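# Roll the alphabet block in the palm until its digit faces up

## Task

With only the right hand (the wrist camera, its post and the arm's final link count as hand), turn the loose alphabet block lying on the upturned palm until the face showing the digit points up. Rotation about the vertical is free, and the goal picture shows one acceptable pose. The task fails if the block contacts anything outside the hand or leaves it. To finish, the block must sit still on the palm or fingers, clear of the wrist, the camera and its post, with the palm facing straight up. No hand motor may read moving or overload or be counting toward a shutdown; motors that were off from the very start are exempt. Then declare completion. The hand is then opened for you, and the block must still be correctly oriented, resting on the open hand rather than held there by the robot.

## Robot and tools

Robot: one arm carrying a right hand with 16 motors and a wrist camera. The hand point sits in front of the palm, where the thumb tip would meet the index and middle tips. Its axes: +z runs along straight fingers toward the tips, +x crosses the palm away from the thumb, and +y points out of the palm face (the face is at y = -0.062 m). Straight fingers hinge at z = -0.017 m and end 0.139 m beyond that; bending moves the tips toward +y. Only the rubber fingertip caps grip well. A rigid mast on the palm side of the wrist (x +0.05 to +0.10, z -0.16 to -0.11, up to y = +0.06 m) can strike things and must not touch the block at the end.

Scene frame: origin on the table top beneath the arm base, +z up, +y to the left when looking along +x. Positions in metres, orientation as quaternion wxyz.

Row format (shared by execute_actions and move): one flat list of 24 numbers, each in [-1, 1]. Numbers 1-6 are dx, dy, dz, rx, ry, rz: an offset (not a pose) of the hand point, in its own axes, from its measured pose at the start of the action (for a call's first action, from the last reported pose). Every row in a table is measured from that same start, not from the previous row. Scale: 1.0 equals 0.6 m or 180 degrees; rx, ry, rz form a single rotation vector. Per control step the commanded pose is clipped to 100 mm and 16 degrees from the measured one, so large offsets need several actions. Numbers 7-22 are absolute goal angles for the hand motors in this order: index_mcp, index_abd, index_pip, index_dip, middle_mcp, middle_abd, middle_pip, middle_dip, ring_mcp, ring_abd, ring_pip, ring_dip, thumb_cmc, thumb_axl, thumb_mcp, thumb_ipl. Each maps linearly between its two stops. Straight positions: mcp +0.75, abd 0.00, pip +0.58, dip +0.70, thumb_cmc +0.71, thumb_axl +0.68, thumb_mcp +0.23, thumb_ipl +0.17. Moving toward -1 curls finger joints toward the palm, swings the thumb in front of the palm (cmc), and bends the thumb (mcp, ipl). Number 23 is current_limit: -1 to +1 maps to 0 to 550 mA (floor 11 mA), start value +0.4; low values can leave a finger too weak to rise. Number 24 is speed: set-points travel at (speed+1)/2 of 5.9 rad/s, start value -0.6. Both stay in force until rewritten.

execute_actions(actions): a list of actions; each action is a table of up to 15 rows, one row per 1/30 s step, with the final row repeated if fewer are given. An empty list simply returns state and images.

move(target, speed, stop_force, blocking): target is one row as above, offsets from the latest reported pose; the hand numbers are sent at the start. The hand point follows a straight path; speed is in m/s, 0.002-0.5 (default 0.25), rotation capped at twice that in rad/s. stop_force (9-40 N) ends the path once the wrist sensor feels that much added resistance; use it only slowly, not with rotations, and omit it when backing off a contact. blocking=false returns after 0.5 s while motion continues; check with wait(0) and do not send other motion until it ends. The result adds a move: line (done, contact, held, off_target, moving, fault) plus limit flags and distance to target.

wait(seconds 0-10) lets time pass holding the last command. stop brakes a running move. zoom_image(camera cam_high or cam_wrist, region [x0, y0, x1, y1] in pixels, up to 504x504) gives a closer look. show_instructions shows the reference images. finished_scene(scene) ends the current scene, given its number, irreversibly; only call it when the goal is met and stable.

Results: end-effector pose and velocities, Hand target, Wrist force and torque (in hand point axes, noisy, offset up to about 4 N, saturating near 50 N), joint positions and torques, and per motor hand_goal, hand_measured, hand_current_ma and hand_state (moving, goal, blocked, overload). Step readings may show HELD. A pose unreachable line means the clearance check altered the command. Images are 672x504 from cam_high (fixed) then cam_wrist.

Dangers: a motor drawing 495 mA or more accumulates time and shuts down at 5 s for 10 s, so avoid squeezing hard for long. Joint load limits are 130 N m for the three large joints and 24.3 N m for each wrist joint; 150 N of external force also triggers a 10 s fault stop that discards the rest of the call and any hand commands. Motors overheat at 85 °C (warning from 70 °C). Do not let the block touch anything but the hand, fall, or knock things off the table; occasional pushes may disturb it. Keep the palm up at the end, let the fingers settle into goal or blocked states, and make sure the block rests freely so it stays in place once the hand opens.

Each tool is called after "Request:" as name([rows], argument=value, ...), one row to a line, values as JSON.

Reference images:

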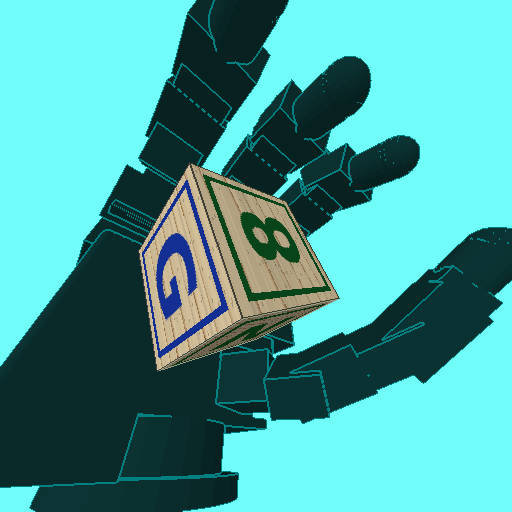

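## Session

Request:
execute_actions(actions=[])

Scene clock: 0.00 s.
end_effector_position=(+0.6144, +0.0528, +0.4423) hand_goal=(+0.046, +0.000, -0.008, +0.280, +0.046, +0.000, -0.008, +0.280, +0.046, +0.000, -0.008, +0.280, -0.104, +0.266, +0.032, -0.018) hand_measured=(+0.060, +0.000, -0.006, +0.282, +0.064, +0.000, -0.006, +0.282, +0.062, +0.000, -0.006, +0.282, -0.090, +0.270, +0.034, -0.016) hand_current_ma=(+88, +0, +15, +12, +93, +0, +14, +12, +87, +0, +14, +12, +67, +27, +9, +11) hand_state=(goal, goal, goal, goal, goal, goal, goal, goal, goal, overload, goal, goal, goal, goal, goal, goal) hand_current_limit=0.40 hand_speed=-0.60 end_effector_quat_wxyz=(+0.483, +0.492, +0.530, +0.493) end_effector_velocity=(+0.000, +0.001, +0.000) end_effector_angular_velocity=(+0.001, +0.000, +0.002)
Joint positions: [-0.176 -1.175  2.236 -4.162 -1.337 -0.043]
Joint velocities: [ 0.001 -0.    -0.     0.001  0.001  0.001]
Joint torques (N m, as the arm reports them, + toward a larger angle): no reading
Motor temperatures (°C, as the motors report them): [32 30 31 40 38 38]
Wrist force (N, on the end effector, along its own x y z axes, offset not removed): no reading
Wrist torque (N m, same axes, about the end effector's origin, offset not removed): no reading
Hand target: +0.614, +0.053, +0.442; +0.483, +0.492, +0.530, +0.493

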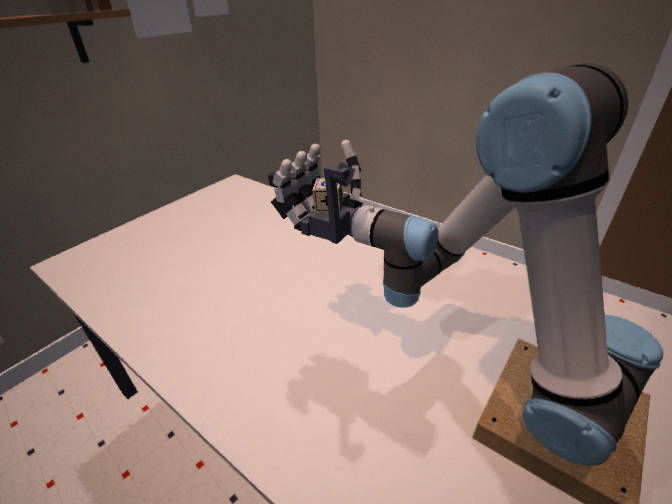

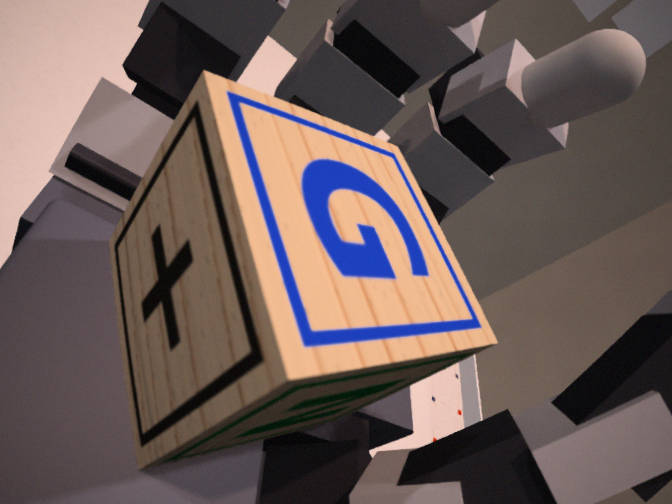

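Request:
zoom_image(camera="cam_high", region=[250,120,410,260])

Request:
zoom_image(camera="cam_wrist", region=[130,300,530,504])

Region (250, 120, 410, 260) of cam_high's 672x504 image, scaled by 3.150, with more detail than that image has; it fills the top 441 rows of this view, and the rest is white.

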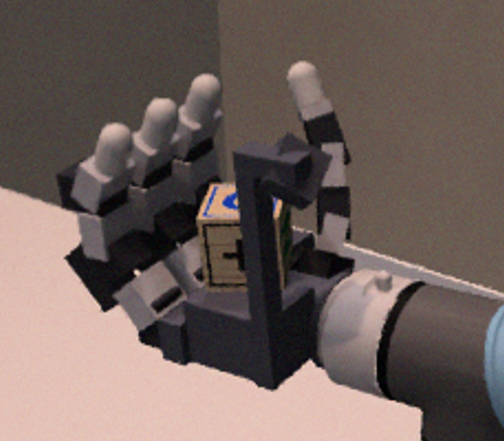

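Region (130, 300, 530, 504) of cam_wrist's 672x504 image, scaled by 1.260, with more detail than that image has; it fills the top 257 rows of this view, and the rest is white.

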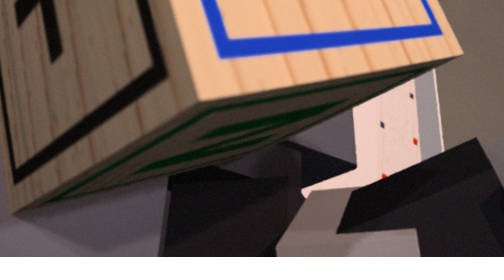

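Request:
execute_actions([
  [[0,0,0,0,0,0,0.05,0,0,0.28,0.05,0,0,0.28,-0.2,0,0.1,0.5,-0.1,0.27,0.03,-0.02,0.4,0]],
  [[0,0,0,0,0,0,0.05,0,0,0.28,0.05,0,0,0.28,-0.2,0,0.1,0.5,-0.1,0.27,0.03,-0.02,0.4,0]],
])

Scene clock: 51.07 s.
end_effector_position=(+0.6144, +0.0528, +0.4423) hand_goal=(+0.050, +0.000, +0.000, +0.280, +0.050, +0.000, +0.000, +0.280, -0.200, +0.000, +0.100, +0.500, -0.100, +0.270, +0.030, -0.020) hand_measured=(+0.060, +0.000, -0.002, +0.282, +0.064, +0.000, -0.002, +0.282, -0.190, +0.000, +0.098, +0.498, -0.090, +0.270, +0.032, -0.018) hand_current_ma=(+63, +0, -12, +12, +71, +0, -12, +12, +58, +0, -13, -17, +46, +2, +11, +11) hand_state=(goal, goal, goal, goal, goal, goal, goal, goal, goal, overload, goal, goal, goal, goal, goal, goal) hand_current_limit=0.40 hand_speed=0.00 end_effector_quat_wxyz=(+0.483, +0.492, +0.530, +0.493) end_effector_velocity=(-0.000, +0.000, +0.000) end_effector_angular_velocity=(+0.000, +0.000, -0.000)
Joint positions: [-0.176 -1.175  2.236 -4.162 -1.337 -0.043]
Joint velocities: [ 0.001 -0.001  0.     0.001 -0.001  0.001]
Joint torques (N m, as the arm reports them, + toward a larger angle): [  7.04 -20.69  -5.91  -2.2   -1.09  -2.23]
Motor temperatures (°C, as the motors report them): [32 30 31 40 38 38]
Wrist force (N, on the end effector, along its own x y z axes, offset not removed): [0.7 1.3 1.0]
Wrist torque (N m, same axes, about the end effector's origin, offset not removed): [-0.02 -0.24 -0.09]
Hand target: +0.614, +0.053, +0.442; +0.483, +0.492, +0.530, +0.493
Off the commanded pose: 0.000 m, 0 deg.
Step readings (end_effector_position; steps 1 to 15: 1st action; 16 to 30: 2nd action):
0: (+0.6144, +0.0528, +0.4423)
1: (+0.6144, +0.0528, +0.4423)
2: (+0.6144, +0.0528, +0.4423)
4: (+0.6144, +0.0528, +0.4423)
8: (+0.6144, +0.0528, +0.4423)
15: (+0.6144, +0.0528, +0.4423)
16: (+0.6144, +0.0528, +0.4423)
17: (+0.6144, +0.0528, +0.4423)
19: (+0.6144, +0.0528, +0.4423)
23: (+0.6144, +0.0528, +0.4423)
30: end_effector_position above
camera_calibration (this result's frames):
cam_wrist: T_world_to_cam=[[0.0858198, -0.764083, 0.639384, -0.258036], [-0.720528, -0.490819, -0.489832, 0.641849], [0.688095, -0.418657, -0.592665, -0.0159046], [0, 0, 0, 1]] pos_world=[0.495559, 0.111213, 0.469956]

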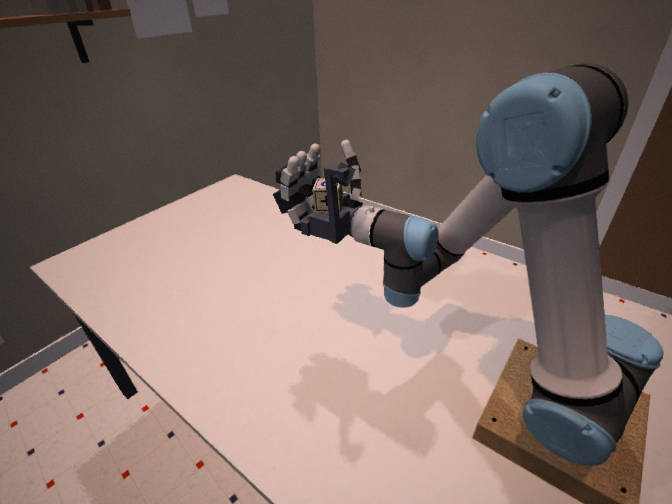

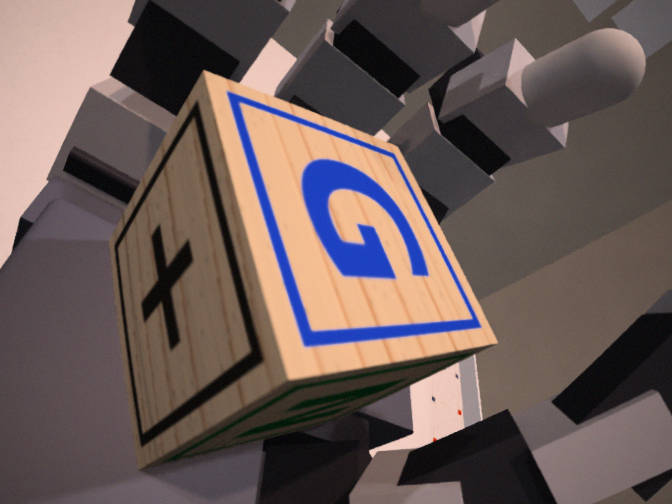

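Request:
execute_actions([
  [[0,0,0,0,0,0,0.0,0.4,0,0.4,0.3,0,0.3,0.4,0.3,0,0.3,0.4,0.3,0.27,0.1,0.1,0.4,0]],
  [[0,0,0,0,0,0,-0.35,0.4,-0.4,0.4,0.3,0,0.3,0.4,0.3,0,0.3,0.4,0.3,0.27,0.1,0.1,0.4,0]],
  [[0,0,0,0,0,0,-0.35,0.4,-0.4,0.4,0.3,0,0.3,0.4,0.3,0,0.3,0.4,0.3,0.27,0.1,0.1,0.4,0]],
])

Scene clock: 65.53 s.
end_effector_position=(+0.6144, +0.0528, +0.4423) hand_goal=(-0.350, +0.400, -0.400, +0.400, +0.300, +0.000, +0.300, +0.400, +0.300, +0.000, +0.300, +0.400, +0.300, +0.270, +0.100, +0.100) hand_measured=(-0.348, +0.398, -0.400, +0.398, +0.310, +0.000, +0.300, +0.398, +0.308, +0.000, +0.300, +0.402, +0.308, +0.270, +0.100, +0.098) hand_current_ma=(+17, -8, +1, -15, +49, +0, -3, -13, +44, +0, -1, +14, +42, +2, +1, -10) hand_state=(goal, goal, goal, goal, goal, goal, goal, goal, goal, overload, goal, goal, goal, goal, goal, goal) hand_current_limit=0.40 hand_speed=0.00 end_effector_quat_wxyz=(+0.483, +0.492, +0.530, +0.493) end_effector_velocity=(-0.001, +0.001, +0.002) end_effector_angular_velocity=(-0.001, -0.003, +0.000)
Joint positions: [-0.176 -1.175  2.236 -4.162 -1.337 -0.043]
Joint velocities: [ 0.002 -0.003 -0.     0.    -0.001 -0.   ]
Joint torques (N m, as the arm reports them, + toward a larger angle): [  7.63 -21.15  -5.71  -2.38  -1.04  -2.04]
Motor temperatures (°C, as the motors report them): [32 30 31 40 38 38]
Wrist force (N, on the end effector, along its own x y z axes, offset not removed): [-0.2 1.9 1.9]
Wrist torque (N m, same axes, about the end effector's origin, offset not removed): [0.08 -0.17 -0.15]
Hand target: +0.614, +0.053, +0.442; +0.483, +0.492, +0.530, +0.493
Off the commanded pose: 0.000 m, 0 deg.
Step readings (end_effector_position; steps 1 to 15: 1st action; 16 to 30: 2nd action; 31 to 45: 3rd action):
0: (+0.6144, +0.0528, +0.4423)
1: (+0.6144, +0.0528, +0.4423)
2: (+0.6144, +0.0528, +0.4423)
4: (+0.6144, +0.0528, +0.4423)
8: (+0.6144, +0.0528, +0.4423)
15: (+0.6144, +0.0528, +0.4423)
16: (+0.6144, +0.0528, +0.4423)
17: (+0.6144, +0.0528, +0.4423)
19: (+0.6144, +0.0528, +0.4423)
23: (+0.6144, +0.0528, +0.4423)
30: (+0.6144, +0.0528, +0.4423)
31: (+0.6144, +0.0528, +0.4423)
32: (+0.6144, +0.0528, +0.4423)
34: (+0.6144, +0.0528, +0.4423)
38: (+0.6144, +0.0528, +0.4423)
45: end_effector_position above
camera_calibration (this result's frames):
cam_wrist: T_world_to_cam=[[0.0858195, -0.764083, 0.639384, -0.258036], [-0.720528, -0.490819, -0.489832, 0.641849], [0.688095, -0.418657, -0.592665, -0.0159047], [0, 0, 0, 1]] pos_world=[0.495559, 0.111213, 0.469957]

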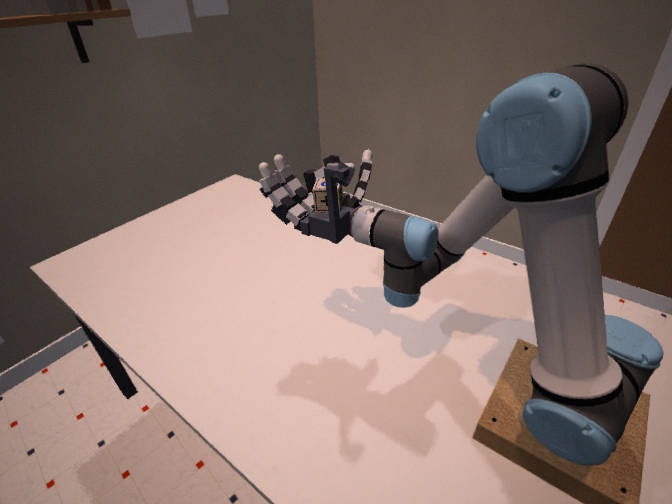

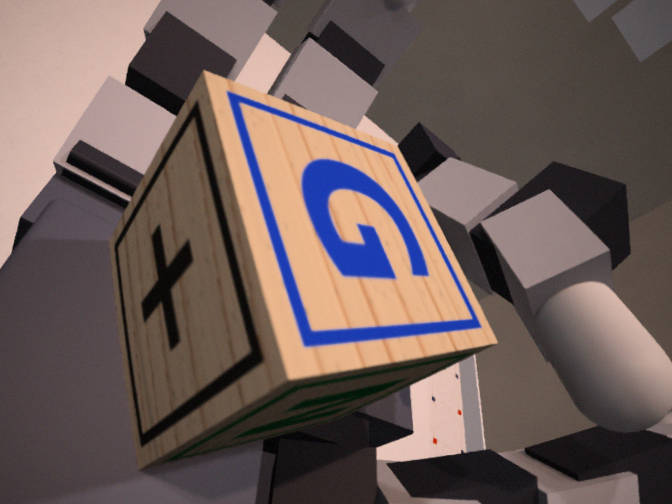

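Request:
execute_actions([
  [[0,0,0,0,0,0,-0.6,0.5,0.0,0.4,0.3,0,0.3,0.4,0.3,0,0.3,0.4,0.3,0.27,0.1,0.1,0.4,0]],
  [[0,0,0,0,0,0,-0.6,0.1,0.0,0.4,0.3,0,0.3,0.4,0.3,0,0.3,0.4,0.3,0.27,0.1,0.1,0.4,-0.3]],
  [[0,0,0,0,0,0,-0.6,-0.2,0.0,0.4,0.3,0,0.3,0.4,0.3,0,0.3,0.4,0.3,0.27,0.1,0.1,0.4,-0.3]],
  [[0,0,0,0,0,0,-0.6,-0.2,0.0,0.4,0.3,0,0.3,0.4,0.3,0,0.3,0.4,0.3,0.27,0.1,0.1,0.4,-0.3]],
])

Scene clock: 73.53 s.
end_effector_position=(+0.6144, +0.0528, +0.4423) hand_goal=(-0.600, -0.200, +0.000, +0.400, +0.300, +0.000, +0.300, +0.400, +0.300, +0.000, +0.300, +0.400, +0.300, +0.270, +0.100, +0.100) hand_measured=(-0.598, -0.188, -0.002, +0.398, +0.310, +0.000, +0.300, +0.398, +0.308, +0.000, +0.300, +0.402, +0.308, +0.270, +0.100, +0.098) hand_current_ma=(+7, +56, -7, -11, +49, +0, -3, -13, +44, +0, -1, +14, +42, +2, +1, -10) hand_state=(goal, goal, goal, goal, goal, goal, goal, goal, goal, overload, goal, goal, goal, goal, goal, goal) hand_current_limit=0.40 hand_speed=-0.30 end_effector_quat_wxyz=(+0.483, +0.492, +0.530, +0.493) end_effector_velocity=(-0.000, -0.000, +0.000) end_effector_angular_velocity=(+0.000, -0.001, -0.001)
Joint positions: [-0.176 -1.175  2.236 -4.162 -1.337 -0.043]
Joint velocities: [-0.    -0.     0.    -0.    -0.001  0.   ]
Joint torques (N m, as the arm reports them, + toward a larger angle): [  7.79 -21.34  -5.45  -2.52  -1.14  -2.01]
Motor temperatures (°C, as the motors report them): [32 30 31 40 38 38]
Wrist force (N, on the end effector, along its own x y z axes, offset not removed): [0.2 0.5 0.9]
Wrist torque (N m, same axes, about the end effector's origin, offset not removed): [-0.21 -0.24 -0.04]
Hand target: +0.614, +0.053, +0.442; +0.483, +0.492, +0.530, +0.493
Off the commanded pose: 0.000 m, 0 deg.
Step readings (end_effector_position; steps 1 to 15: 1st action; 16 to 30: 2nd action; 31 to 45: 3rd action; 46 to 60: 4th action):
0: (+0.6144, +0.0528, +0.4423)
1: (+0.6144, +0.0528, +0.4423)
2: (+0.6144, +0.0528, +0.4423)
4: (+0.6144, +0.0528, +0.4423)
8: (+0.6144, +0.0528, +0.4423)
15: (+0.6144, +0.0528, +0.4423)
16: (+0.6144, +0.0528, +0.4423)
17: (+0.6144, +0.0528, +0.4423)
19: (+0.6144, +0.0528, +0.4423)
23: (+0.6144, +0.0528, +0.4423)
30: (+0.6144, +0.0528, +0.4423)
31: (+0.6144, +0.0528, +0.4423)
32: (+0.6144, +0.0528, +0.4423)
34: (+0.6144, +0.0528, +0.4423)
38: (+0.6144, +0.0528, +0.4423)
45: (+0.6144, +0.0528, +0.4423)
46: (+0.6144, +0.0528, +0.4423)
47: (+0.6144, +0.0528, +0.4423)
49: (+0.6144, +0.0528, +0.4423)
53: (+0.6144, +0.0528, +0.4423)
60: end_effector_position above
camera_calibration (this result's frames):
cam_wrist: T_world_to_cam=[[0.0858195, -0.764083, 0.639384, -0.258036], [-0.720528, -0.490819, -0.489832, 0.641849], [0.688095, -0.418657, -0.592665, -0.0159048], [0, 0, 0, 1]] pos_world=[0.495559, 0.111213, 0.469957]

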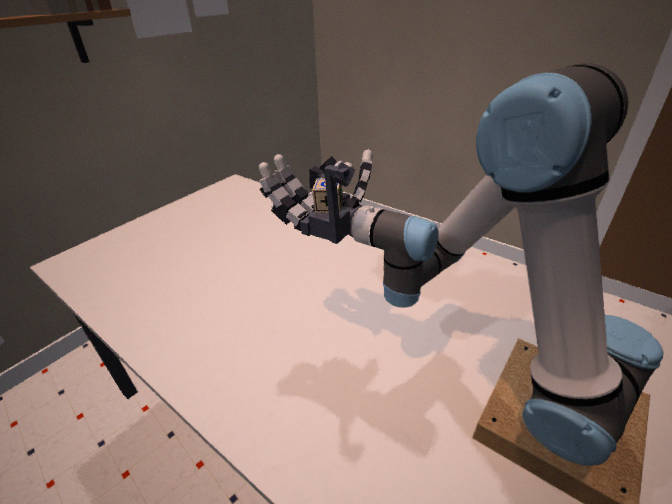

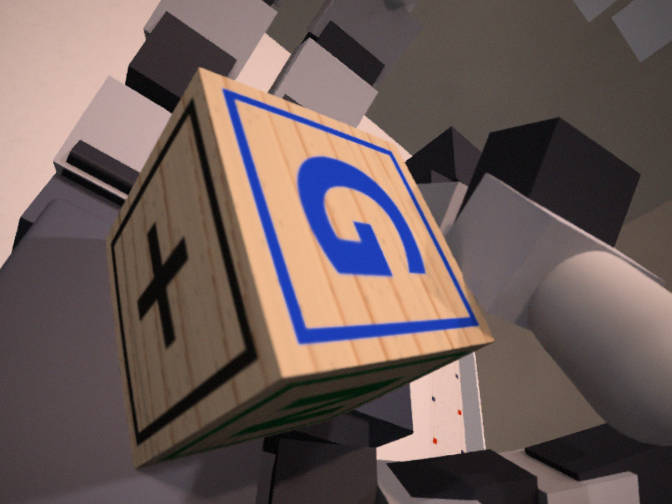

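Request:
execute_actions([
  [[0,0,0,0,0,0,-0.6,0.3,0.0,0.4,0.3,0,0.3,0.4,0.3,0,0.3,0.4,0.3,0.27,0.1,0.1,0.4,0]],
  [[0,0,0,0,0,0,0.7,0.1,0.1,0.2,0.7,0,0.1,0.2,-0.5,0,0.3,0.5,0.3,0.27,0.1,0.1,0.4,0]],
  [[0,0,0,0,0,0,0.7,0,0.1,0.2,0.7,0,0.1,0.2,-0.5,0,0.3,0.5,0.3,0.27,0.1,0.1,0.4,0]],
  [[0,0,0,0.06,0,0,0.7,0,0.1,0.2,0.7,0,0.1,0.2,-0.5,0,0.3,0.5,0.3,0.27,0.1,0.1,0.4,0]],
  [[0,0,0,0,0,0,0.7,0,0.1,0.2,0.7,0,0.1,0.2,-0.5,0,0.3,0.5,0.3,0.27,0.1,0.1,0.4,0]],
])

Scene clock: 95.47 s.
end_effector_position=(+0.6140, +0.0528, +0.4423) hand_goal=(+0.700, +0.000, +0.100, +0.200, +0.700, +0.000, +0.100, +0.200, -0.500, +0.000, +0.300, +0.500, +0.300, +0.270, +0.100, +0.100) hand_measured=(+0.708, +0.004, +0.100, +0.202, +0.712, +0.000, +0.106, +0.202, -0.498, +0.000, +0.300, +0.498, +0.310, +0.270, +0.100, +0.098) hand_current_ma=(+51, +14, +4, +12, +62, +0, +35, +16, +10, +0, +1, -13, +52, +2, +2, -10) hand_state=(goal, goal, goal, goal, goal, goal, goal, goal, goal, overload, goal, goal, goal, goal, goal, goal) hand_current_limit=0.40 hand_speed=0.00 end_effector_quat_wxyz=(+0.436, +0.534, +0.573, +0.442) end_effector_velocity=(-0.000, +0.001, +0.000) end_effector_angular_velocity=(+0.001, -0.000, +0.001)
Joint positions: [-0.179 -1.343  2.287 -3.857 -1.346 -0.087]
Joint velocities: [ 0.001 -0.     0.001 -0.001  0.001  0.001]
Joint torques (N m, as the arm reports them, + toward a larger angle): [ -7.45 -15.65  -7.55  -4.04   1.08   2.08]
Motor temperatures (°C, as the motors report them): [32 30 31 40 38 38]
Wrist force (N, on the end effector, along its own x y z axes, offset not removed): [-0.1 2.5 1.7]
Wrist torque (N m, same axes, about the end effector's origin, offset not removed): [0.14 -0.16 -0.11]
Hand target: +0.614, +0.053, +0.442; +0.436, +0.534, +0.573, +0.442
Off the commanded pose: 0.000 m, 0 deg.
Step readings (end_effector_position; steps 1 to 15: 1st action; 16 to 30: 2nd action; 31 to 45: 3rd action; 46 to 60: 4th action; 61 to 75: 5th action):
0: (+0.6144, +0.0528, +0.4423)
1: (+0.6144, +0.0528, +0.4423)
2: (+0.6144, +0.0528, +0.4423)
4: (+0.6144, +0.0528, +0.4423)
8: (+0.6144, +0.0528, +0.4423)
15: (+0.6144, +0.0528, +0.4423)
16: (+0.6144, +0.0528, +0.4423)
17: (+0.6144, +0.0528, +0.4423)
19: (+0.6144, +0.0528, +0.4423)
23: (+0.6144, +0.0528, +0.4423)
30: (+0.6144, +0.0528, +0.4423)
31: (+0.6144, +0.0528, +0.4423)
32: (+0.6144, +0.0528, +0.4423)
34: (+0.6144, +0.0528, +0.4423)
38: (+0.6144, +0.0528, +0.4423)
45: (+0.6144, +0.0528, +0.4423)
46: (+0.6143, +0.0528, +0.4423)
47: (+0.6126, +0.0531, +0.4420)
49: (+0.6086, +0.0539, +0.4452)
53: (+0.6114, +0.0534, +0.4426)
60: (+0.6140, +0.0528, +0.4422)
61: (+0.6141, +0.0528, +0.4423)
62: (+0.6141, +0.0528, +0.4423)
64: (+0.6141, +0.0528, +0.4424)
68: (+0.6140, +0.0528, +0.4424)
75: end_effector_position above
camera_calibration (this result's frames):
cam_wrist: T_world_to_cam=[[0.198045, -0.758965, 0.620282, -0.318664], [-0.800015, -0.490798, -0.345099, 0.626391], [0.566351, -0.42789, -0.704384, 0.108969], [0, 0, 0, 1]] pos_world=[0.502518, 0.112203, 0.490585]

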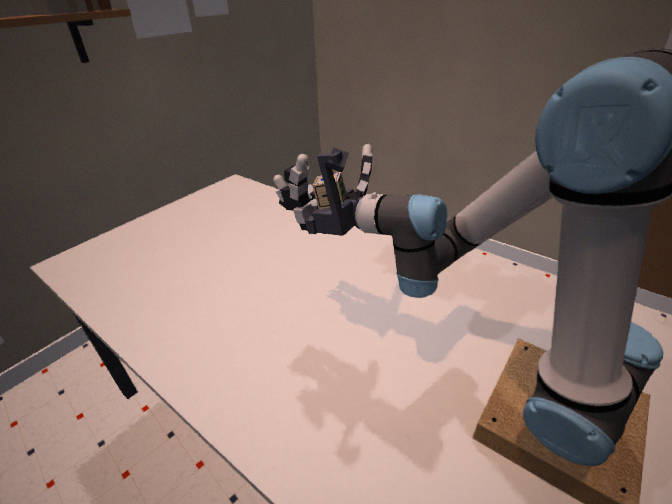

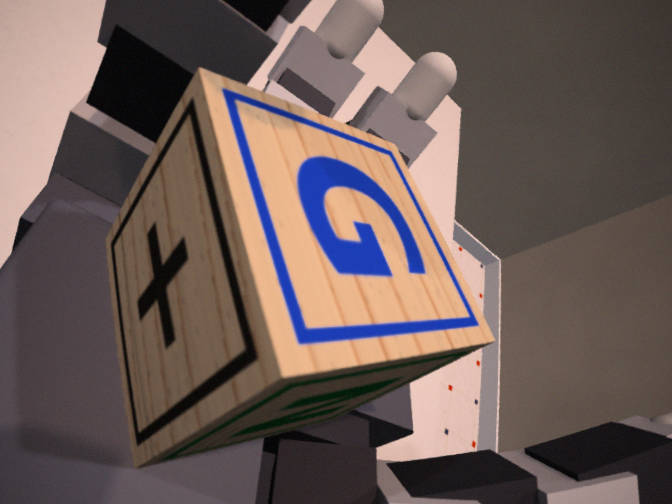

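Not yet sliding at ~11°. More tilt.

Request:
execute_actions([
  [[0,0,0,0.05,0,0,0.7,0,0.1,0.2,0.7,0,0.1,0.2,-0.5,0,0.3,0.5,0.3,0.27,0.1,0.1,0.4,0]],
  [[0,0,0,0,0,0,0.7,0,0.1,0.2,0.7,0,0.1,0.2,-0.5,0,0.3,0.5,0.3,0.27,0.1,0.1,0.4,0]],
])

Scene clock: 99.37 s.
end_effector_position=(+0.6138, +0.0528, +0.4424) hand_goal=(+0.700, +0.000, +0.100, +0.200, +0.700, +0.000, +0.100, +0.200, -0.500, +0.000, +0.300, +0.500, +0.300, +0.270, +0.100, +0.100) hand_measured=(+0.710, +0.004, +0.102, +0.202, +0.714, +0.000, +0.106, +0.202, -0.496, +0.000, +0.300, +0.498, +0.312, +0.270, +0.100, +0.098) hand_current_ma=(+64, +13, +6, +12, +72, +0, +33, +15, +20, +0, +1, -13, +58, +2, +2, -10) hand_state=(goal, goal, goal, goal, goal, goal, goal, goal, goal, overload, goal, goal, goal, goal, goal, goal) hand_current_limit=0.40 hand_speed=0.00 end_effector_quat_wxyz=(+0.394, +0.566, +0.606, +0.397) end_effector_velocity=(+0.000, +0.001, -0.000) end_effector_angular_velocity=(+0.000, +0.001, +0.002)
Joint positions: [-0.177 -1.478  2.291 -3.569 -1.364 -0.12 ]
Joint velocities: [ 0.001  0.001 -0.     0.     0.001 -0.   ]
Joint torques (N m, as the arm reports them, + toward a larger angle): [  6.47 -12.53 -10.45  -4.29   1.34   2.01]
Motor temperatures (°C, as the motors report them): [32 30 31 40 38 38]
Wrist force (N, on the end effector, along its own x y z axes, offset not removed): [-0.6 0.3 -0.1]
Wrist torque (N m, same axes, about the end effector's origin, offset not removed): [0.15 -0.05 -0.05]
Hand target: +0.614, +0.053, +0.442; +0.394, +0.566, +0.606, +0.397
Off the commanded pose: 0.000 m, 0 deg.
Step readings (end_effector_position; steps 1 to 15: 1st action; 16 to 30: 2nd action):
0: (+0.6140, +0.0528, +0.4422)
1: (+0.6139, +0.0528, +0.4422)
2: (+0.6125, +0.0530, +0.4435)
4: (+0.6096, +0.0536, +0.4488)
8: (+0.6117, +0.0532, +0.4436)
15: (+0.6138, +0.0528, +0.4424)
16: (+0.6138, +0.0528, +0.4424)
17: (+0.6139, +0.0528, +0.4424)
19: (+0.6138, +0.0528, +0.4425)
23: (+0.6138, +0.0528, +0.4426)
30: end_effector_position above
camera_calibration (this result's frames):
cam_wrist: T_world_to_cam=[[0.287472, -0.755292, 0.588976, -0.359896], [-0.845112, -0.489401, -0.215109, 0.596343], [0.450716, -0.435913, -0.778996, 0.213624], [0, 0, 0, 1]] pos_world=[0.511154, 0.113146, 0.506661]

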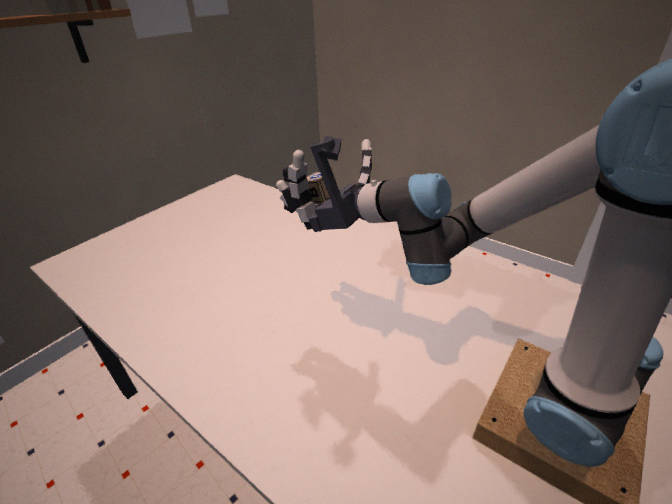

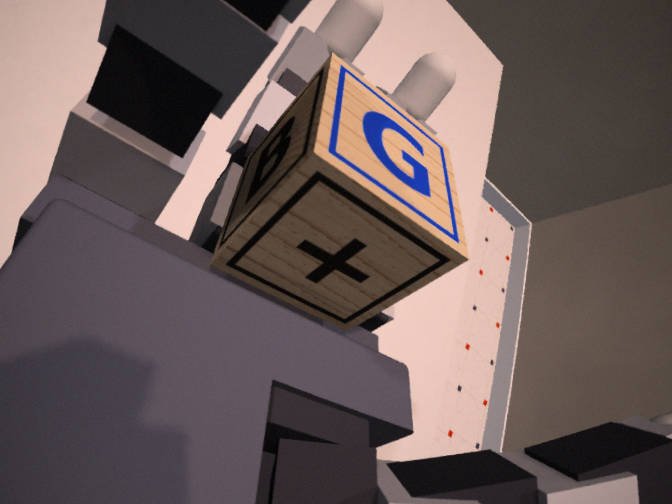

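Request:
execute_actions([
  [[0,0,0,-0.06,0,0,0.6,0,0.1,0.2,0.6,0,0.1,0.2,-0.3,0,0.3,0.5,0.3,0.27,0.1,0.1,0.4,-0.3]],
  [[0,0,0,-0.05,0,0,0.4,0,0.1,0.2,0.4,0,0.1,0.2,-0.3,0,0.3,0.5,0.3,0.27,0.1,0.1,0.4,-0.5]],
  [[0,0,0,0,0,0,0.2,0,0.1,0.2,0.2,0,0.1,0.2,-0.3,0,0.3,0.5,0.3,0.27,0.1,0.1,0.4,-0.5]],
])

Scene clock: 107.90 s.
end_effector_position=(+0.6135, +0.0529, +0.4416) hand_goal=(+0.200, +0.000, +0.100, +0.200, +0.200, +0.000, +0.100, +0.200, -0.300, +0.000, +0.300, +0.500, +0.300, +0.270, +0.100, +0.100) hand_measured=(+0.410, +0.006, +0.102, +0.202, +0.418, +0.000, +0.106, +0.202, -0.296, +0.000, +0.300, +0.498, +0.312, +0.270, +0.100, +0.098) hand_current_ma=(+385, +29, +9, +12, +385, +0, +28, +14, +26, +0, +1, -13, +58, +2, +2, -10) hand_state=(blocked, goal, goal, goal, blocked, goal, goal, goal, goal, overload, goal, goal, goal, goal, goal, goal) hand_current_limit=0.40 hand_speed=-0.50 end_effector_quat_wxyz=(+0.483, +0.492, +0.530, +0.493) end_effector_velocity=(+0.000, -0.001, -0.001) end_effector_angular_velocity=(-0.000, +0.002, -0.001)
Joint positions: [-0.177 -1.175  2.239 -4.164 -1.336 -0.043]
Joint velocities: [-0.001  0.001  0.     0.001  0.    -0.001]
Joint torques (N m, as the arm reports them, + toward a larger angle): [ -0.95 -36.49  -5.23  -1.16   1.2   -2.39]
Motor temperatures (°C, as the motors report them): [32 30 31 40 38 38]
Wrist force (N, on the end effector, along its own x y z axes, offset not removed): [-2.1 2.8 1.1]
Wrist torque (N m, same axes, about the end effector's origin, offset not removed): [0.27 0.11 -0.30]
Hand target: +0.613, +0.053, +0.442; +0.483, +0.492, +0.530, +0.493
Off the commanded pose: 0.000 m, 0 deg.
Step readings (end_effector_position; steps 1 to 15: 1st action; 16 to 30: 2nd action; 31 to 45: 3rd action):
0: (+0.6138, +0.0528, +0.4424)
1: (+0.6138, +0.0528, +0.4421)
2: (+0.6145, +0.0527, +0.4379)
4: (+0.6170, +0.0522, +0.4277)
8: (+0.6133, +0.0528, +0.4373)
15: (+0.6136, +0.0528, +0.4419)
16: (+0.6137, +0.0528, +0.4420)
17: (+0.6152, +0.0526, +0.4409)
19: (+0.6169, +0.0523, +0.4359)
23: (+0.6136, +0.0528, +0.4397)
30: (+0.6135, +0.0529, +0.4416)
31: (+0.6135, +0.0529, +0.4417)
32: (+0.6135, +0.0529, +0.4417)
34: (+0.6135, +0.0528, +0.4417)
38: (+0.6135, +0.0528, +0.4416)
45: end_effector_position above
camera_calibration (this result's frames):
cam_wrist: T_world_to_cam=[[0.0865498, -0.764071, 0.6393, -0.257822], [-0.72065, -0.491094, -0.489377, 0.640808], [0.687875, -0.418356, -0.593132, -0.0153515], [0, 0, 0, 1]] pos_world=[0.494673, 0.111281, 0.469317]

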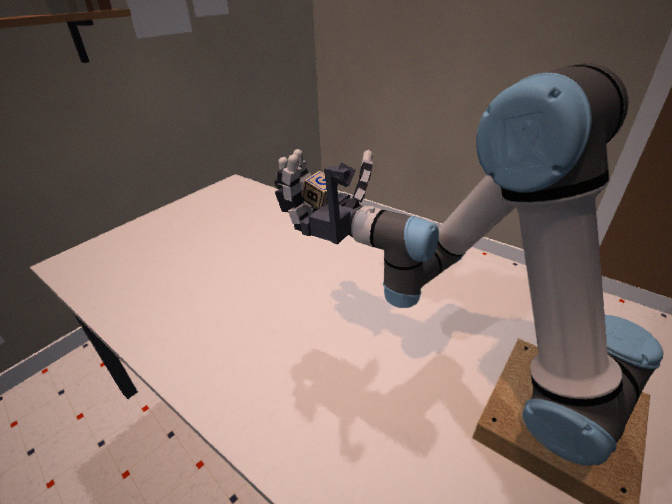

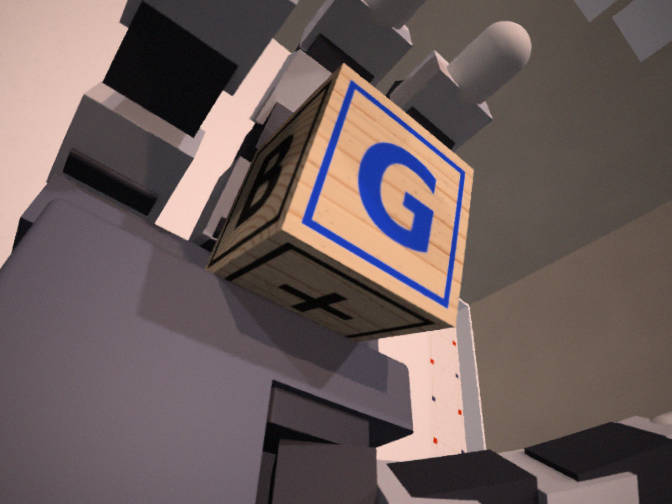

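Request:
execute_actions([
  [[0,0,0,0,0,0,0.35,0,0.55,0.5,0.35,0,0.55,0.5,-0.3,0,0.3,0.5,0.3,0.27,0.1,0.1,0.4,-0.3]],
  [[0,0,0,-0.04,0,0,0.15,0,0.55,0.5,0.15,0,0.55,0.5,-0.3,0,0.3,0.5,0.3,0.27,0.1,0.1,0.4,-0.5]],
  [[0,0,0,0,0,0,0.0,0,0.55,0.5,0,0,0.55,0.5,-0.3,0,0.3,0.5,0.3,0.27,0.1,0.1,0.4,-0.5]],
])

Scene clock: 114.23 s.
end_effector_position=(+0.6134, +0.0529, +0.4415) hand_goal=(+0.000, +0.000, +0.550, +0.500, +0.000, +0.000, +0.550, +0.500, -0.300, +0.000, +0.300, +0.500, +0.300, +0.270, +0.100, +0.100) hand_measured=(+0.408, +0.008, +0.550, +0.498, +0.418, +0.000, +0.550, +0.498, -0.296, +0.000, +0.300, +0.498, +0.312, +0.270, +0.100, +0.098) hand_current_ma=(+385, +31, +4, -11, +385, +0, +4, -11, +24, +0, +1, -13, +58, +2, +3, -10) hand_state=(blocked, goal, goal, goal, blocked, goal, goal, goal, goal, overload, goal, goal, goal, goal, goal, goal) hand_current_limit=0.40 hand_speed=-0.50 end_effector_quat_wxyz=(+0.513, +0.461, +0.499, +0.525) end_effector_velocity=(-0.001, +0.001, +0.002) end_effector_angular_velocity=(+0.001, -0.004, +0.002)
Joint positions: [-0.172 -1.069  2.179 -4.338 -1.337 -0.013]
Joint velocities: [ 0.002 -0.002  0.    -0.002  0.     0.002]
Joint torques (N m, as the arm reports them, + toward a larger angle): [  3.73 -39.05  -4.28  -0.79   0.26  -2.42]
Motor temperatures (°C, as the motors report them): [32 30 31 40 38 38]
Wrist force (N, on the end effector, along its own x y z axes, offset not removed): [0.4 1.0 -0.3]
Wrist torque (N m, same axes, about the end effector's origin, offset not removed): [0.16 -0.30 -0.14]
Hand target: +0.613, +0.053, +0.442; +0.513, +0.461, +0.499, +0.525
Off the commanded pose: 0.000 m, 0 deg.
Step readings (end_effector_position; steps 1 to 15: 1st action; 16 to 30: 2nd action; 31 to 45: 3rd action):
0: (+0.6135, +0.0529, +0.4416)
1: (+0.6135, +0.0529, +0.4416)
2: (+0.6135, +0.0529, +0.4416)
4: (+0.6135, +0.0529, +0.4416)
8: (+0.6135, +0.0529, +0.4416)
15: (+0.6135, +0.0529, +0.4416)
16: (+0.6136, +0.0528, +0.4416)
17: (+0.6150, +0.0526, +0.4413)
19: (+0.6157, +0.0524, +0.4390)
23: (+0.6135, +0.0529, +0.4405)
30: (+0.6134, +0.0529, +0.4415)
31: (+0.6134, +0.0529, +0.4415)
32: (+0.6134, +0.0529, +0.4415)
34: (+0.6134, +0.0529, +0.4415)
38: (+0.6135, +0.0529, +0.4415)
45: end_effector_position above
camera_calibration (this result's frames):
cam_wrist: T_world_to_cam=[[0.00993438, -0.767922, 0.640466, -0.211053], [-0.652907, -0.490101, -0.577506, 0.638009], [0.757373, -0.412428, -0.50625, -0.0966987], [0, 0, 0, 1]] pos_world=[0.491894, 0.110736, 0.454673]

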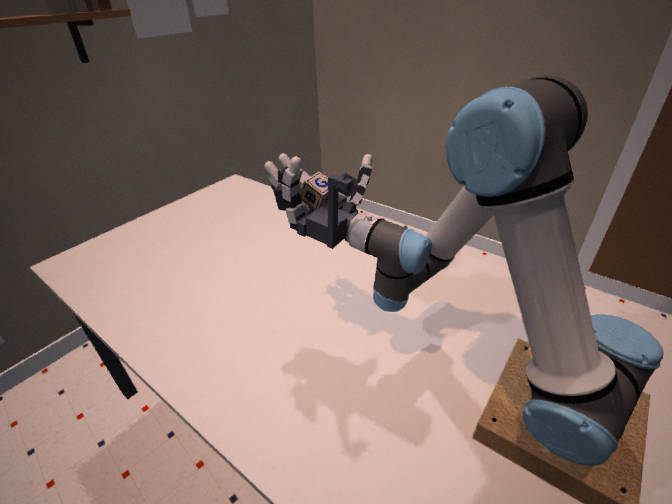

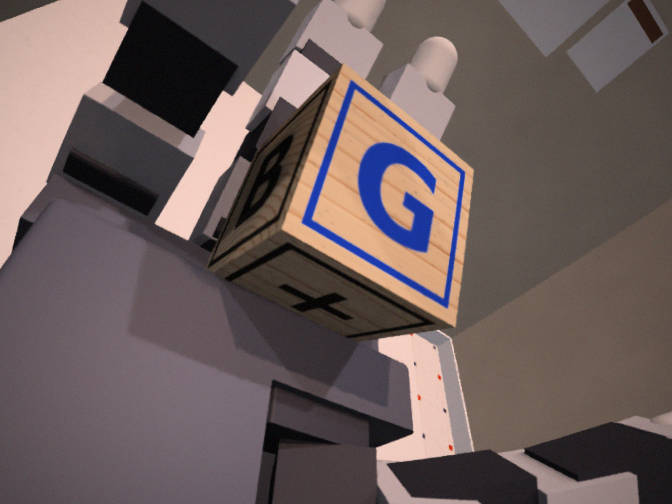

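Request:
execute_actions([
  [[0,0,0,-0.04,0,0,0.5,0,0.2,0.2,0.5,0,0.2,0.2,-0.3,0,0.3,0.5,0.3,0.27,0.1,0.1,0.4,-0.3]],
  [[0,0,0,0,0,0,0.5,0,-0.2,0.0,0.5,0,-0.2,0.0,-0.3,0,0.3,0.5,0.3,0.27,0.1,0.1,0.4,-0.5]],
  [[0,0,0,0,0,0,0.5,0,-0.6,-0.2,0.5,0,-0.6,-0.2,-0.3,0,0.3,0.5,0.3,0.27,0.1,0.1,0.4,-0.5]],
])

Scene clock: 124.57 s.
end_effector_position=(+0.6134, +0.0529, +0.4414) hand_goal=(+0.500, +0.000, -0.600, -0.200, +0.500, +0.000, -0.600, -0.200, -0.300, +0.000, +0.300, +0.500, +0.300, +0.270, +0.100, +0.100) hand_measured=(+0.510, +0.002, -0.578, -0.196, +0.514, +0.000, -0.554, -0.188, -0.296, +0.000, +0.300, +0.498, +0.312, +0.270, +0.100, +0.098) hand_current_ma=(+54, +10, +107, +20, +78, +0, +231, +61, +19, +0, +1, -13, +58, +2, +6, -9) hand_state=(goal, goal, blocked, goal, goal, goal, blocked, goal, goal, overload, goal, goal, goal, goal, goal, goal) hand_current_limit=0.40 hand_speed=-0.50 end_effector_quat_wxyz=(+0.540, +0.429, +0.465, +0.555) end_effector_velocity=(-0.000, -0.001, +0.001) end_effector_angular_velocity=(-0.001, -0.001, -0.002)
Joint positions: [-0.166 -0.973  2.103 -4.485 -1.343  0.015]
Joint velocities: [-0.001 -0.001 -0.    -0.    -0.    -0.001]
Joint torques (N m, as the arm reports them, + toward a larger angle): [  3.55 -40.59  -4.41  -0.49   0.5   -0.75]
Motor temperatures (°C, as the motors report them): [32 30 31 40 38 38]
Wrist force (N, on the end effector, along its own x y z axes, offset not removed): [-0.8 2.7 1.1]
Wrist torque (N m, same axes, about the end effector's origin, offset not removed): [0.21 -0.09 -0.18]
Hand target: +0.613, +0.053, +0.441; +0.540, +0.429, +0.465, +0.555
Off the commanded pose: 0.000 m, 0 deg.
Step readings (end_effector_position; steps 1 to 15: 1st action; 16 to 30: 2nd action; 31 to 45: 3rd action):
0: (+0.6134, +0.0529, +0.4415)
1: (+0.6135, +0.0529, +0.4415)
2: (+0.6147, +0.0527, +0.4412)
4: (+0.6151, +0.0525, +0.4398)
8: (+0.6134, +0.0528, +0.4406)
15: (+0.6134, +0.0529, +0.4414)
16: (+0.6134, +0.0529, +0.4414)
17: (+0.6134, +0.0529, +0.4414)
19: (+0.6134, +0.0529, +0.4414)
23: (+0.6134, +0.0529, +0.4413)
30: (+0.6134, +0.0529, +0.4414)
31: (+0.6134, +0.0529, +0.4414)
32: (+0.6134, +0.0529, +0.4414)
34: (+0.6134, +0.0529, +0.4414)
38: (+0.6134, +0.0529, +0.4414)
45: end_effector_position above
camera_calibration (this result's frames):
cam_wrist: T_world_to_cam=[[-0.0663932, -0.77203, 0.632109, -0.160248], [-0.574688, -0.488291, -0.656739, 0.624813], [0.815675, -0.406869, -0.411257, -0.174697], [0, 0, 0, 1]] pos_world=[0.490929, 0.110295, 0.439788]

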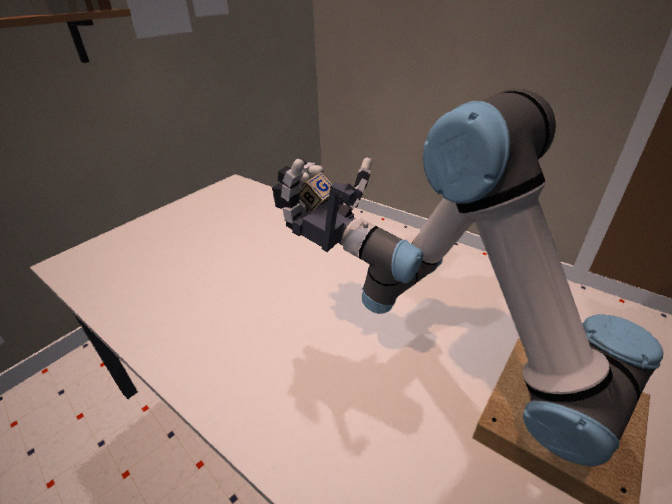

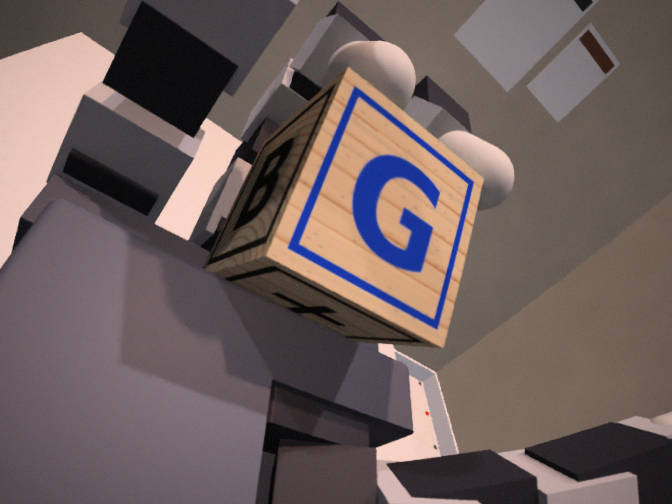

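Tips are rolling it. Continue, with mcp flexion.

Request:
execute_actions([
  [[0,0,0,0,0,0,0.35,0,-0.65,-0.2,0.35,0,-0.65,-0.2,-0.3,0,0.3,0.5,0.3,0.27,0.1,0.1,0.5,-0.6]],
  [[0,0,0,0,0,0,0.2,0,-0.65,-0.2,0.2,0,-0.65,-0.2,-0.3,0,0.3,0.5,0.3,0.27,0.1,0.1,0.5,-0.6]],
  [[0,0,0,0,0,0,0.2,0,-0.65,-0.2,0.2,0,-0.65,-0.2,-0.3,0,0.3,0.5,0.3,0.27,0.1,0.1,0.5,-0.6]],
])

Scene clock: 130.13 s.
end_effector_position=(+0.6134, +0.0529, +0.4414) hand_goal=(+0.200, +0.000, -0.650, -0.200, +0.200, +0.000, -0.650, -0.200, -0.300, +0.000, +0.300, +0.500, +0.300, +0.270, +0.100, +0.100) hand_measured=(+0.410, +0.002, -0.596, -0.172, +0.428, +0.002, -0.568, -0.156, -0.296, +0.000, +0.300, +0.498, +0.312, +0.270, +0.100, +0.098) hand_current_ma=(+412, +5, +272, +140, +412, +12, +409, +225, +19, +0, +1, -13, +58, +2, +6, -9) hand_state=(blocked, goal, blocked, blocked, blocked, goal, blocked, blocked, goal, overload, goal, goal, goal, goal, goal, goal) hand_current_limit=0.50 hand_speed=-0.60 end_effector_quat_wxyz=(+0.540, +0.429, +0.465, +0.555) end_effector_velocity=(-0.000, -0.000, -0.000) end_effector_angular_velocity=(-0.001, -0.000, -0.001)
Joint positions: [-0.166 -0.973  2.103 -4.485 -1.343  0.015]
Joint velocities: [-0.001  0.     0.    -0.001 -0.    -0.001]
Joint torques (N m, as the arm reports them, + toward a larger angle): [  3.55 -29.51 -12.75  -1.9    0.74  -0.29]
Motor temperatures (°C, as the motors report them): [32 30 31 40 38 38]
Wrist force (N, on the end effector, along its own x y z axes, offset not removed): [-0.7 1.5 1.6]
Wrist torque (N m, same axes, about the end effector's origin, offset not removed): [-0.13 -0.02 -0.22]
Hand target: +0.613, +0.053, +0.441; +0.540, +0.429, +0.465, +0.555
Off the commanded pose: 0.000 m, 0 deg.
Step readings (end_effector_position; steps 1 to 15: 1st action; 16 to 30: 2nd action; 31 to 45: 3rd action):
0: (+0.6134, +0.0529, +0.4414)
1: (+0.6134, +0.0529, +0.4414)
2: (+0.6134, +0.0529, +0.4414)
4: (+0.6134, +0.0529, +0.4414)
8: (+0.6134, +0.0529, +0.4414)
15: (+0.6134, +0.0529, +0.4414)
16: (+0.6134, +0.0529, +0.4414)
17: (+0.6134, +0.0529, +0.4414)
19: (+0.6134, +0.0529, +0.4414)
23: (+0.6134, +0.0529, +0.4414)
30: (+0.6134, +0.0529, +0.4414)
31: (+0.6134, +0.0529, +0.4414)
32: (+0.6134, +0.0529, +0.4414)
34: (+0.6134, +0.0529, +0.4414)
38: (+0.6134, +0.0529, +0.4414)
45: end_effector_position above
camera_calibration (this result's frames):
cam_wrist: T_world_to_cam=[[-0.0663862, -0.772052, 0.632082, -0.160241], [-0.574686, -0.488272, -0.656755, 0.624816], [0.815677, -0.406848, -0.411273, -0.174694], [0, 0, 0, 1]] pos_world=[0.490929, 0.110291, 0.439789]

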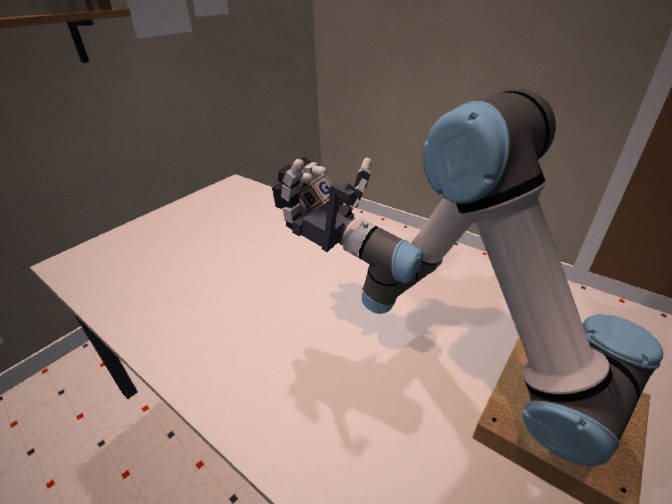

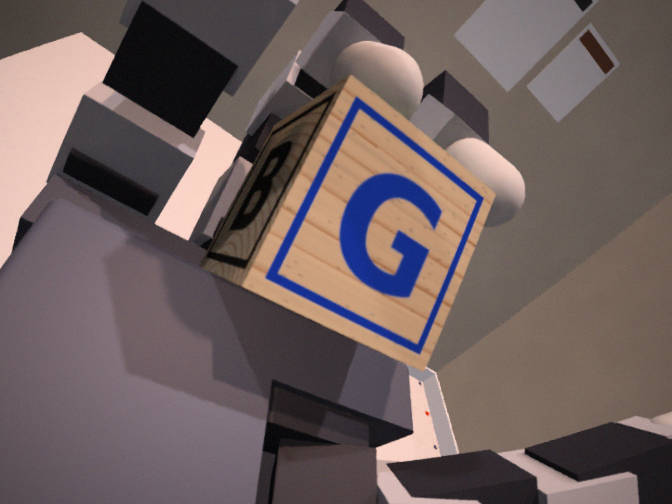

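Request:
execute_actions([
  [[0,0,0,-0.05,0,0,0.45,0,-0.8,-0.2,0.45,0,-0.8,-0.2,-0.3,0,0.3,0.5,0.3,0.27,0.1,0.1,0.5,-0.5]],
  [[0,0,0,0,0,0,0.45,0,-0.95,-0.3,0.45,0,-0.95,-0.3,-0.3,0,0.3,0.5,0.3,0.27,0.1,0.1,0.5,-0.5]],
  [[0,0,0,0,0,0,0.45,0,-0.95,-0.3,0.45,0,-0.95,-0.3,-0.3,0,0.3,0.5,0.3,0.27,0.1,0.1,0.5,-0.6]],
])

Scene clock: 138.90 s.
end_effector_position=(+0.6133, +0.0529, +0.4412) hand_goal=(+0.450, +0.000, -0.950, -0.300, +0.450, +0.000, -0.950, -0.300, -0.300, +0.000, +0.300, +0.500, +0.300, +0.270, +0.100, +0.100) hand_measured=(+0.472, -0.008, -0.638, -0.204, +0.470, +0.002, -0.590, -0.164, -0.298, +0.000, +0.300, +0.498, +0.312, +0.270, +0.102, +0.098) hand_current_ma=(+133, -38, +413, +413, +106, +12, +412, +413, +7, +0, +1, -13, +58, +2, +10, -8) hand_state=(blocked, goal, blocked, blocked, goal, goal, blocked, blocked, goal, overload, goal, goal, goal, goal, goal, goal) hand_current_limit=0.50 hand_speed=-0.60 end_effector_quat_wxyz=(+0.572, +0.386, +0.421, +0.589) end_effector_velocity=(+0.000, +0.001, -0.001) end_effector_angular_velocity=(-0.000, +0.002, +0.001)
Joint positions: [-0.156 -0.867  1.989 -4.636 -1.358  0.047]
Joint velocities: [ 0.003  0.001 -0.     0.001 -0.001 -0.001]
Joint torques (N m, as the arm reports them, + toward a larger angle): [  1.39 -44.25  -3.22  -0.02   0.42  -0.87]
Motor temperatures (°C, as the motors report them): [32 30 31 40 38 38]
Wrist force (N, on the end effector, along its own x y z axes, offset not removed): [0.0 1.2 -0.5]
Wrist torque (N m, same axes, about the end effector's origin, offset not removed): [0.11 -0.08 -0.09]
Hand target: +0.613, +0.053, +0.441; +0.572, +0.386, +0.421, +0.589
Off the commanded pose: 0.000 m, 0 deg.
Step readings (end_effector_position; steps 1 to 15: 1st action; 16 to 30: 2nd action; 31 to 45: 3rd action):
0: (+0.6134, +0.0529, +0.4414)
1: (+0.6134, +0.0529, +0.4413)
2: (+0.6143, +0.0528, +0.4408)
4: (+0.6148, +0.0527, +0.4392)
8: (+0.6132, +0.0529, +0.4401)
15: (+0.6133, +0.0529, +0.4412)
16: (+0.6133, +0.0529, +0.4413)
17: (+0.6133, +0.0529, +0.4413)
19: (+0.6133, +0.0529, +0.4413)
23: (+0.6133, +0.0529, +0.4412)
30: (+0.6133, +0.0529, +0.4412)
31: (+0.6133, +0.0529, +0.4412)
32: (+0.6133, +0.0529, +0.4412)
34: (+0.6133, +0.0529, +0.4412)
38: (+0.6133, +0.0529, +0.4412)
45: end_effector_position above
camera_calibration (this result's frames):
cam_wrist: T_world_to_cam=[[-0.159295, -0.777423, 0.608472, -0.0924366], [-0.464144, -0.485001, -0.741178, 0.593964], [0.871318, -0.400484, -0.283578, -0.26548], [0, 0, 0, 1]] pos_world=[0.492278, 0.10989, 0.421194]

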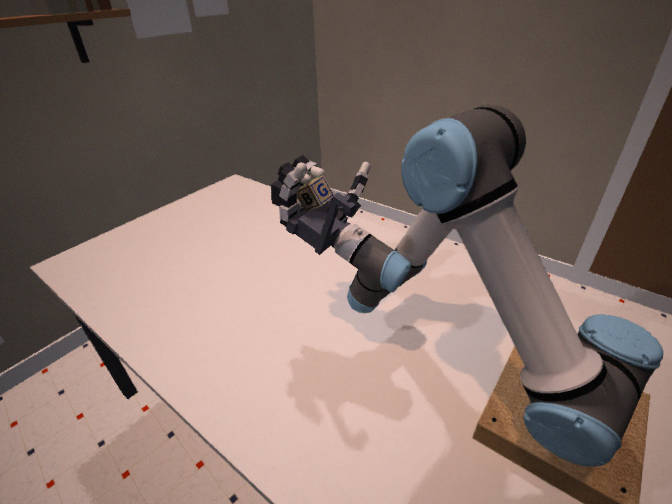

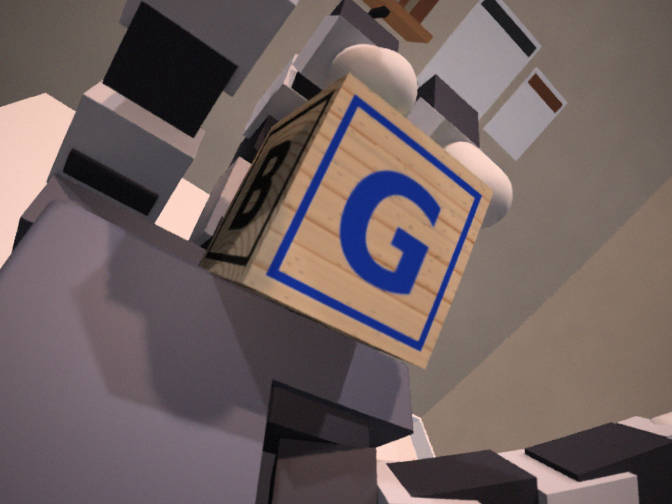

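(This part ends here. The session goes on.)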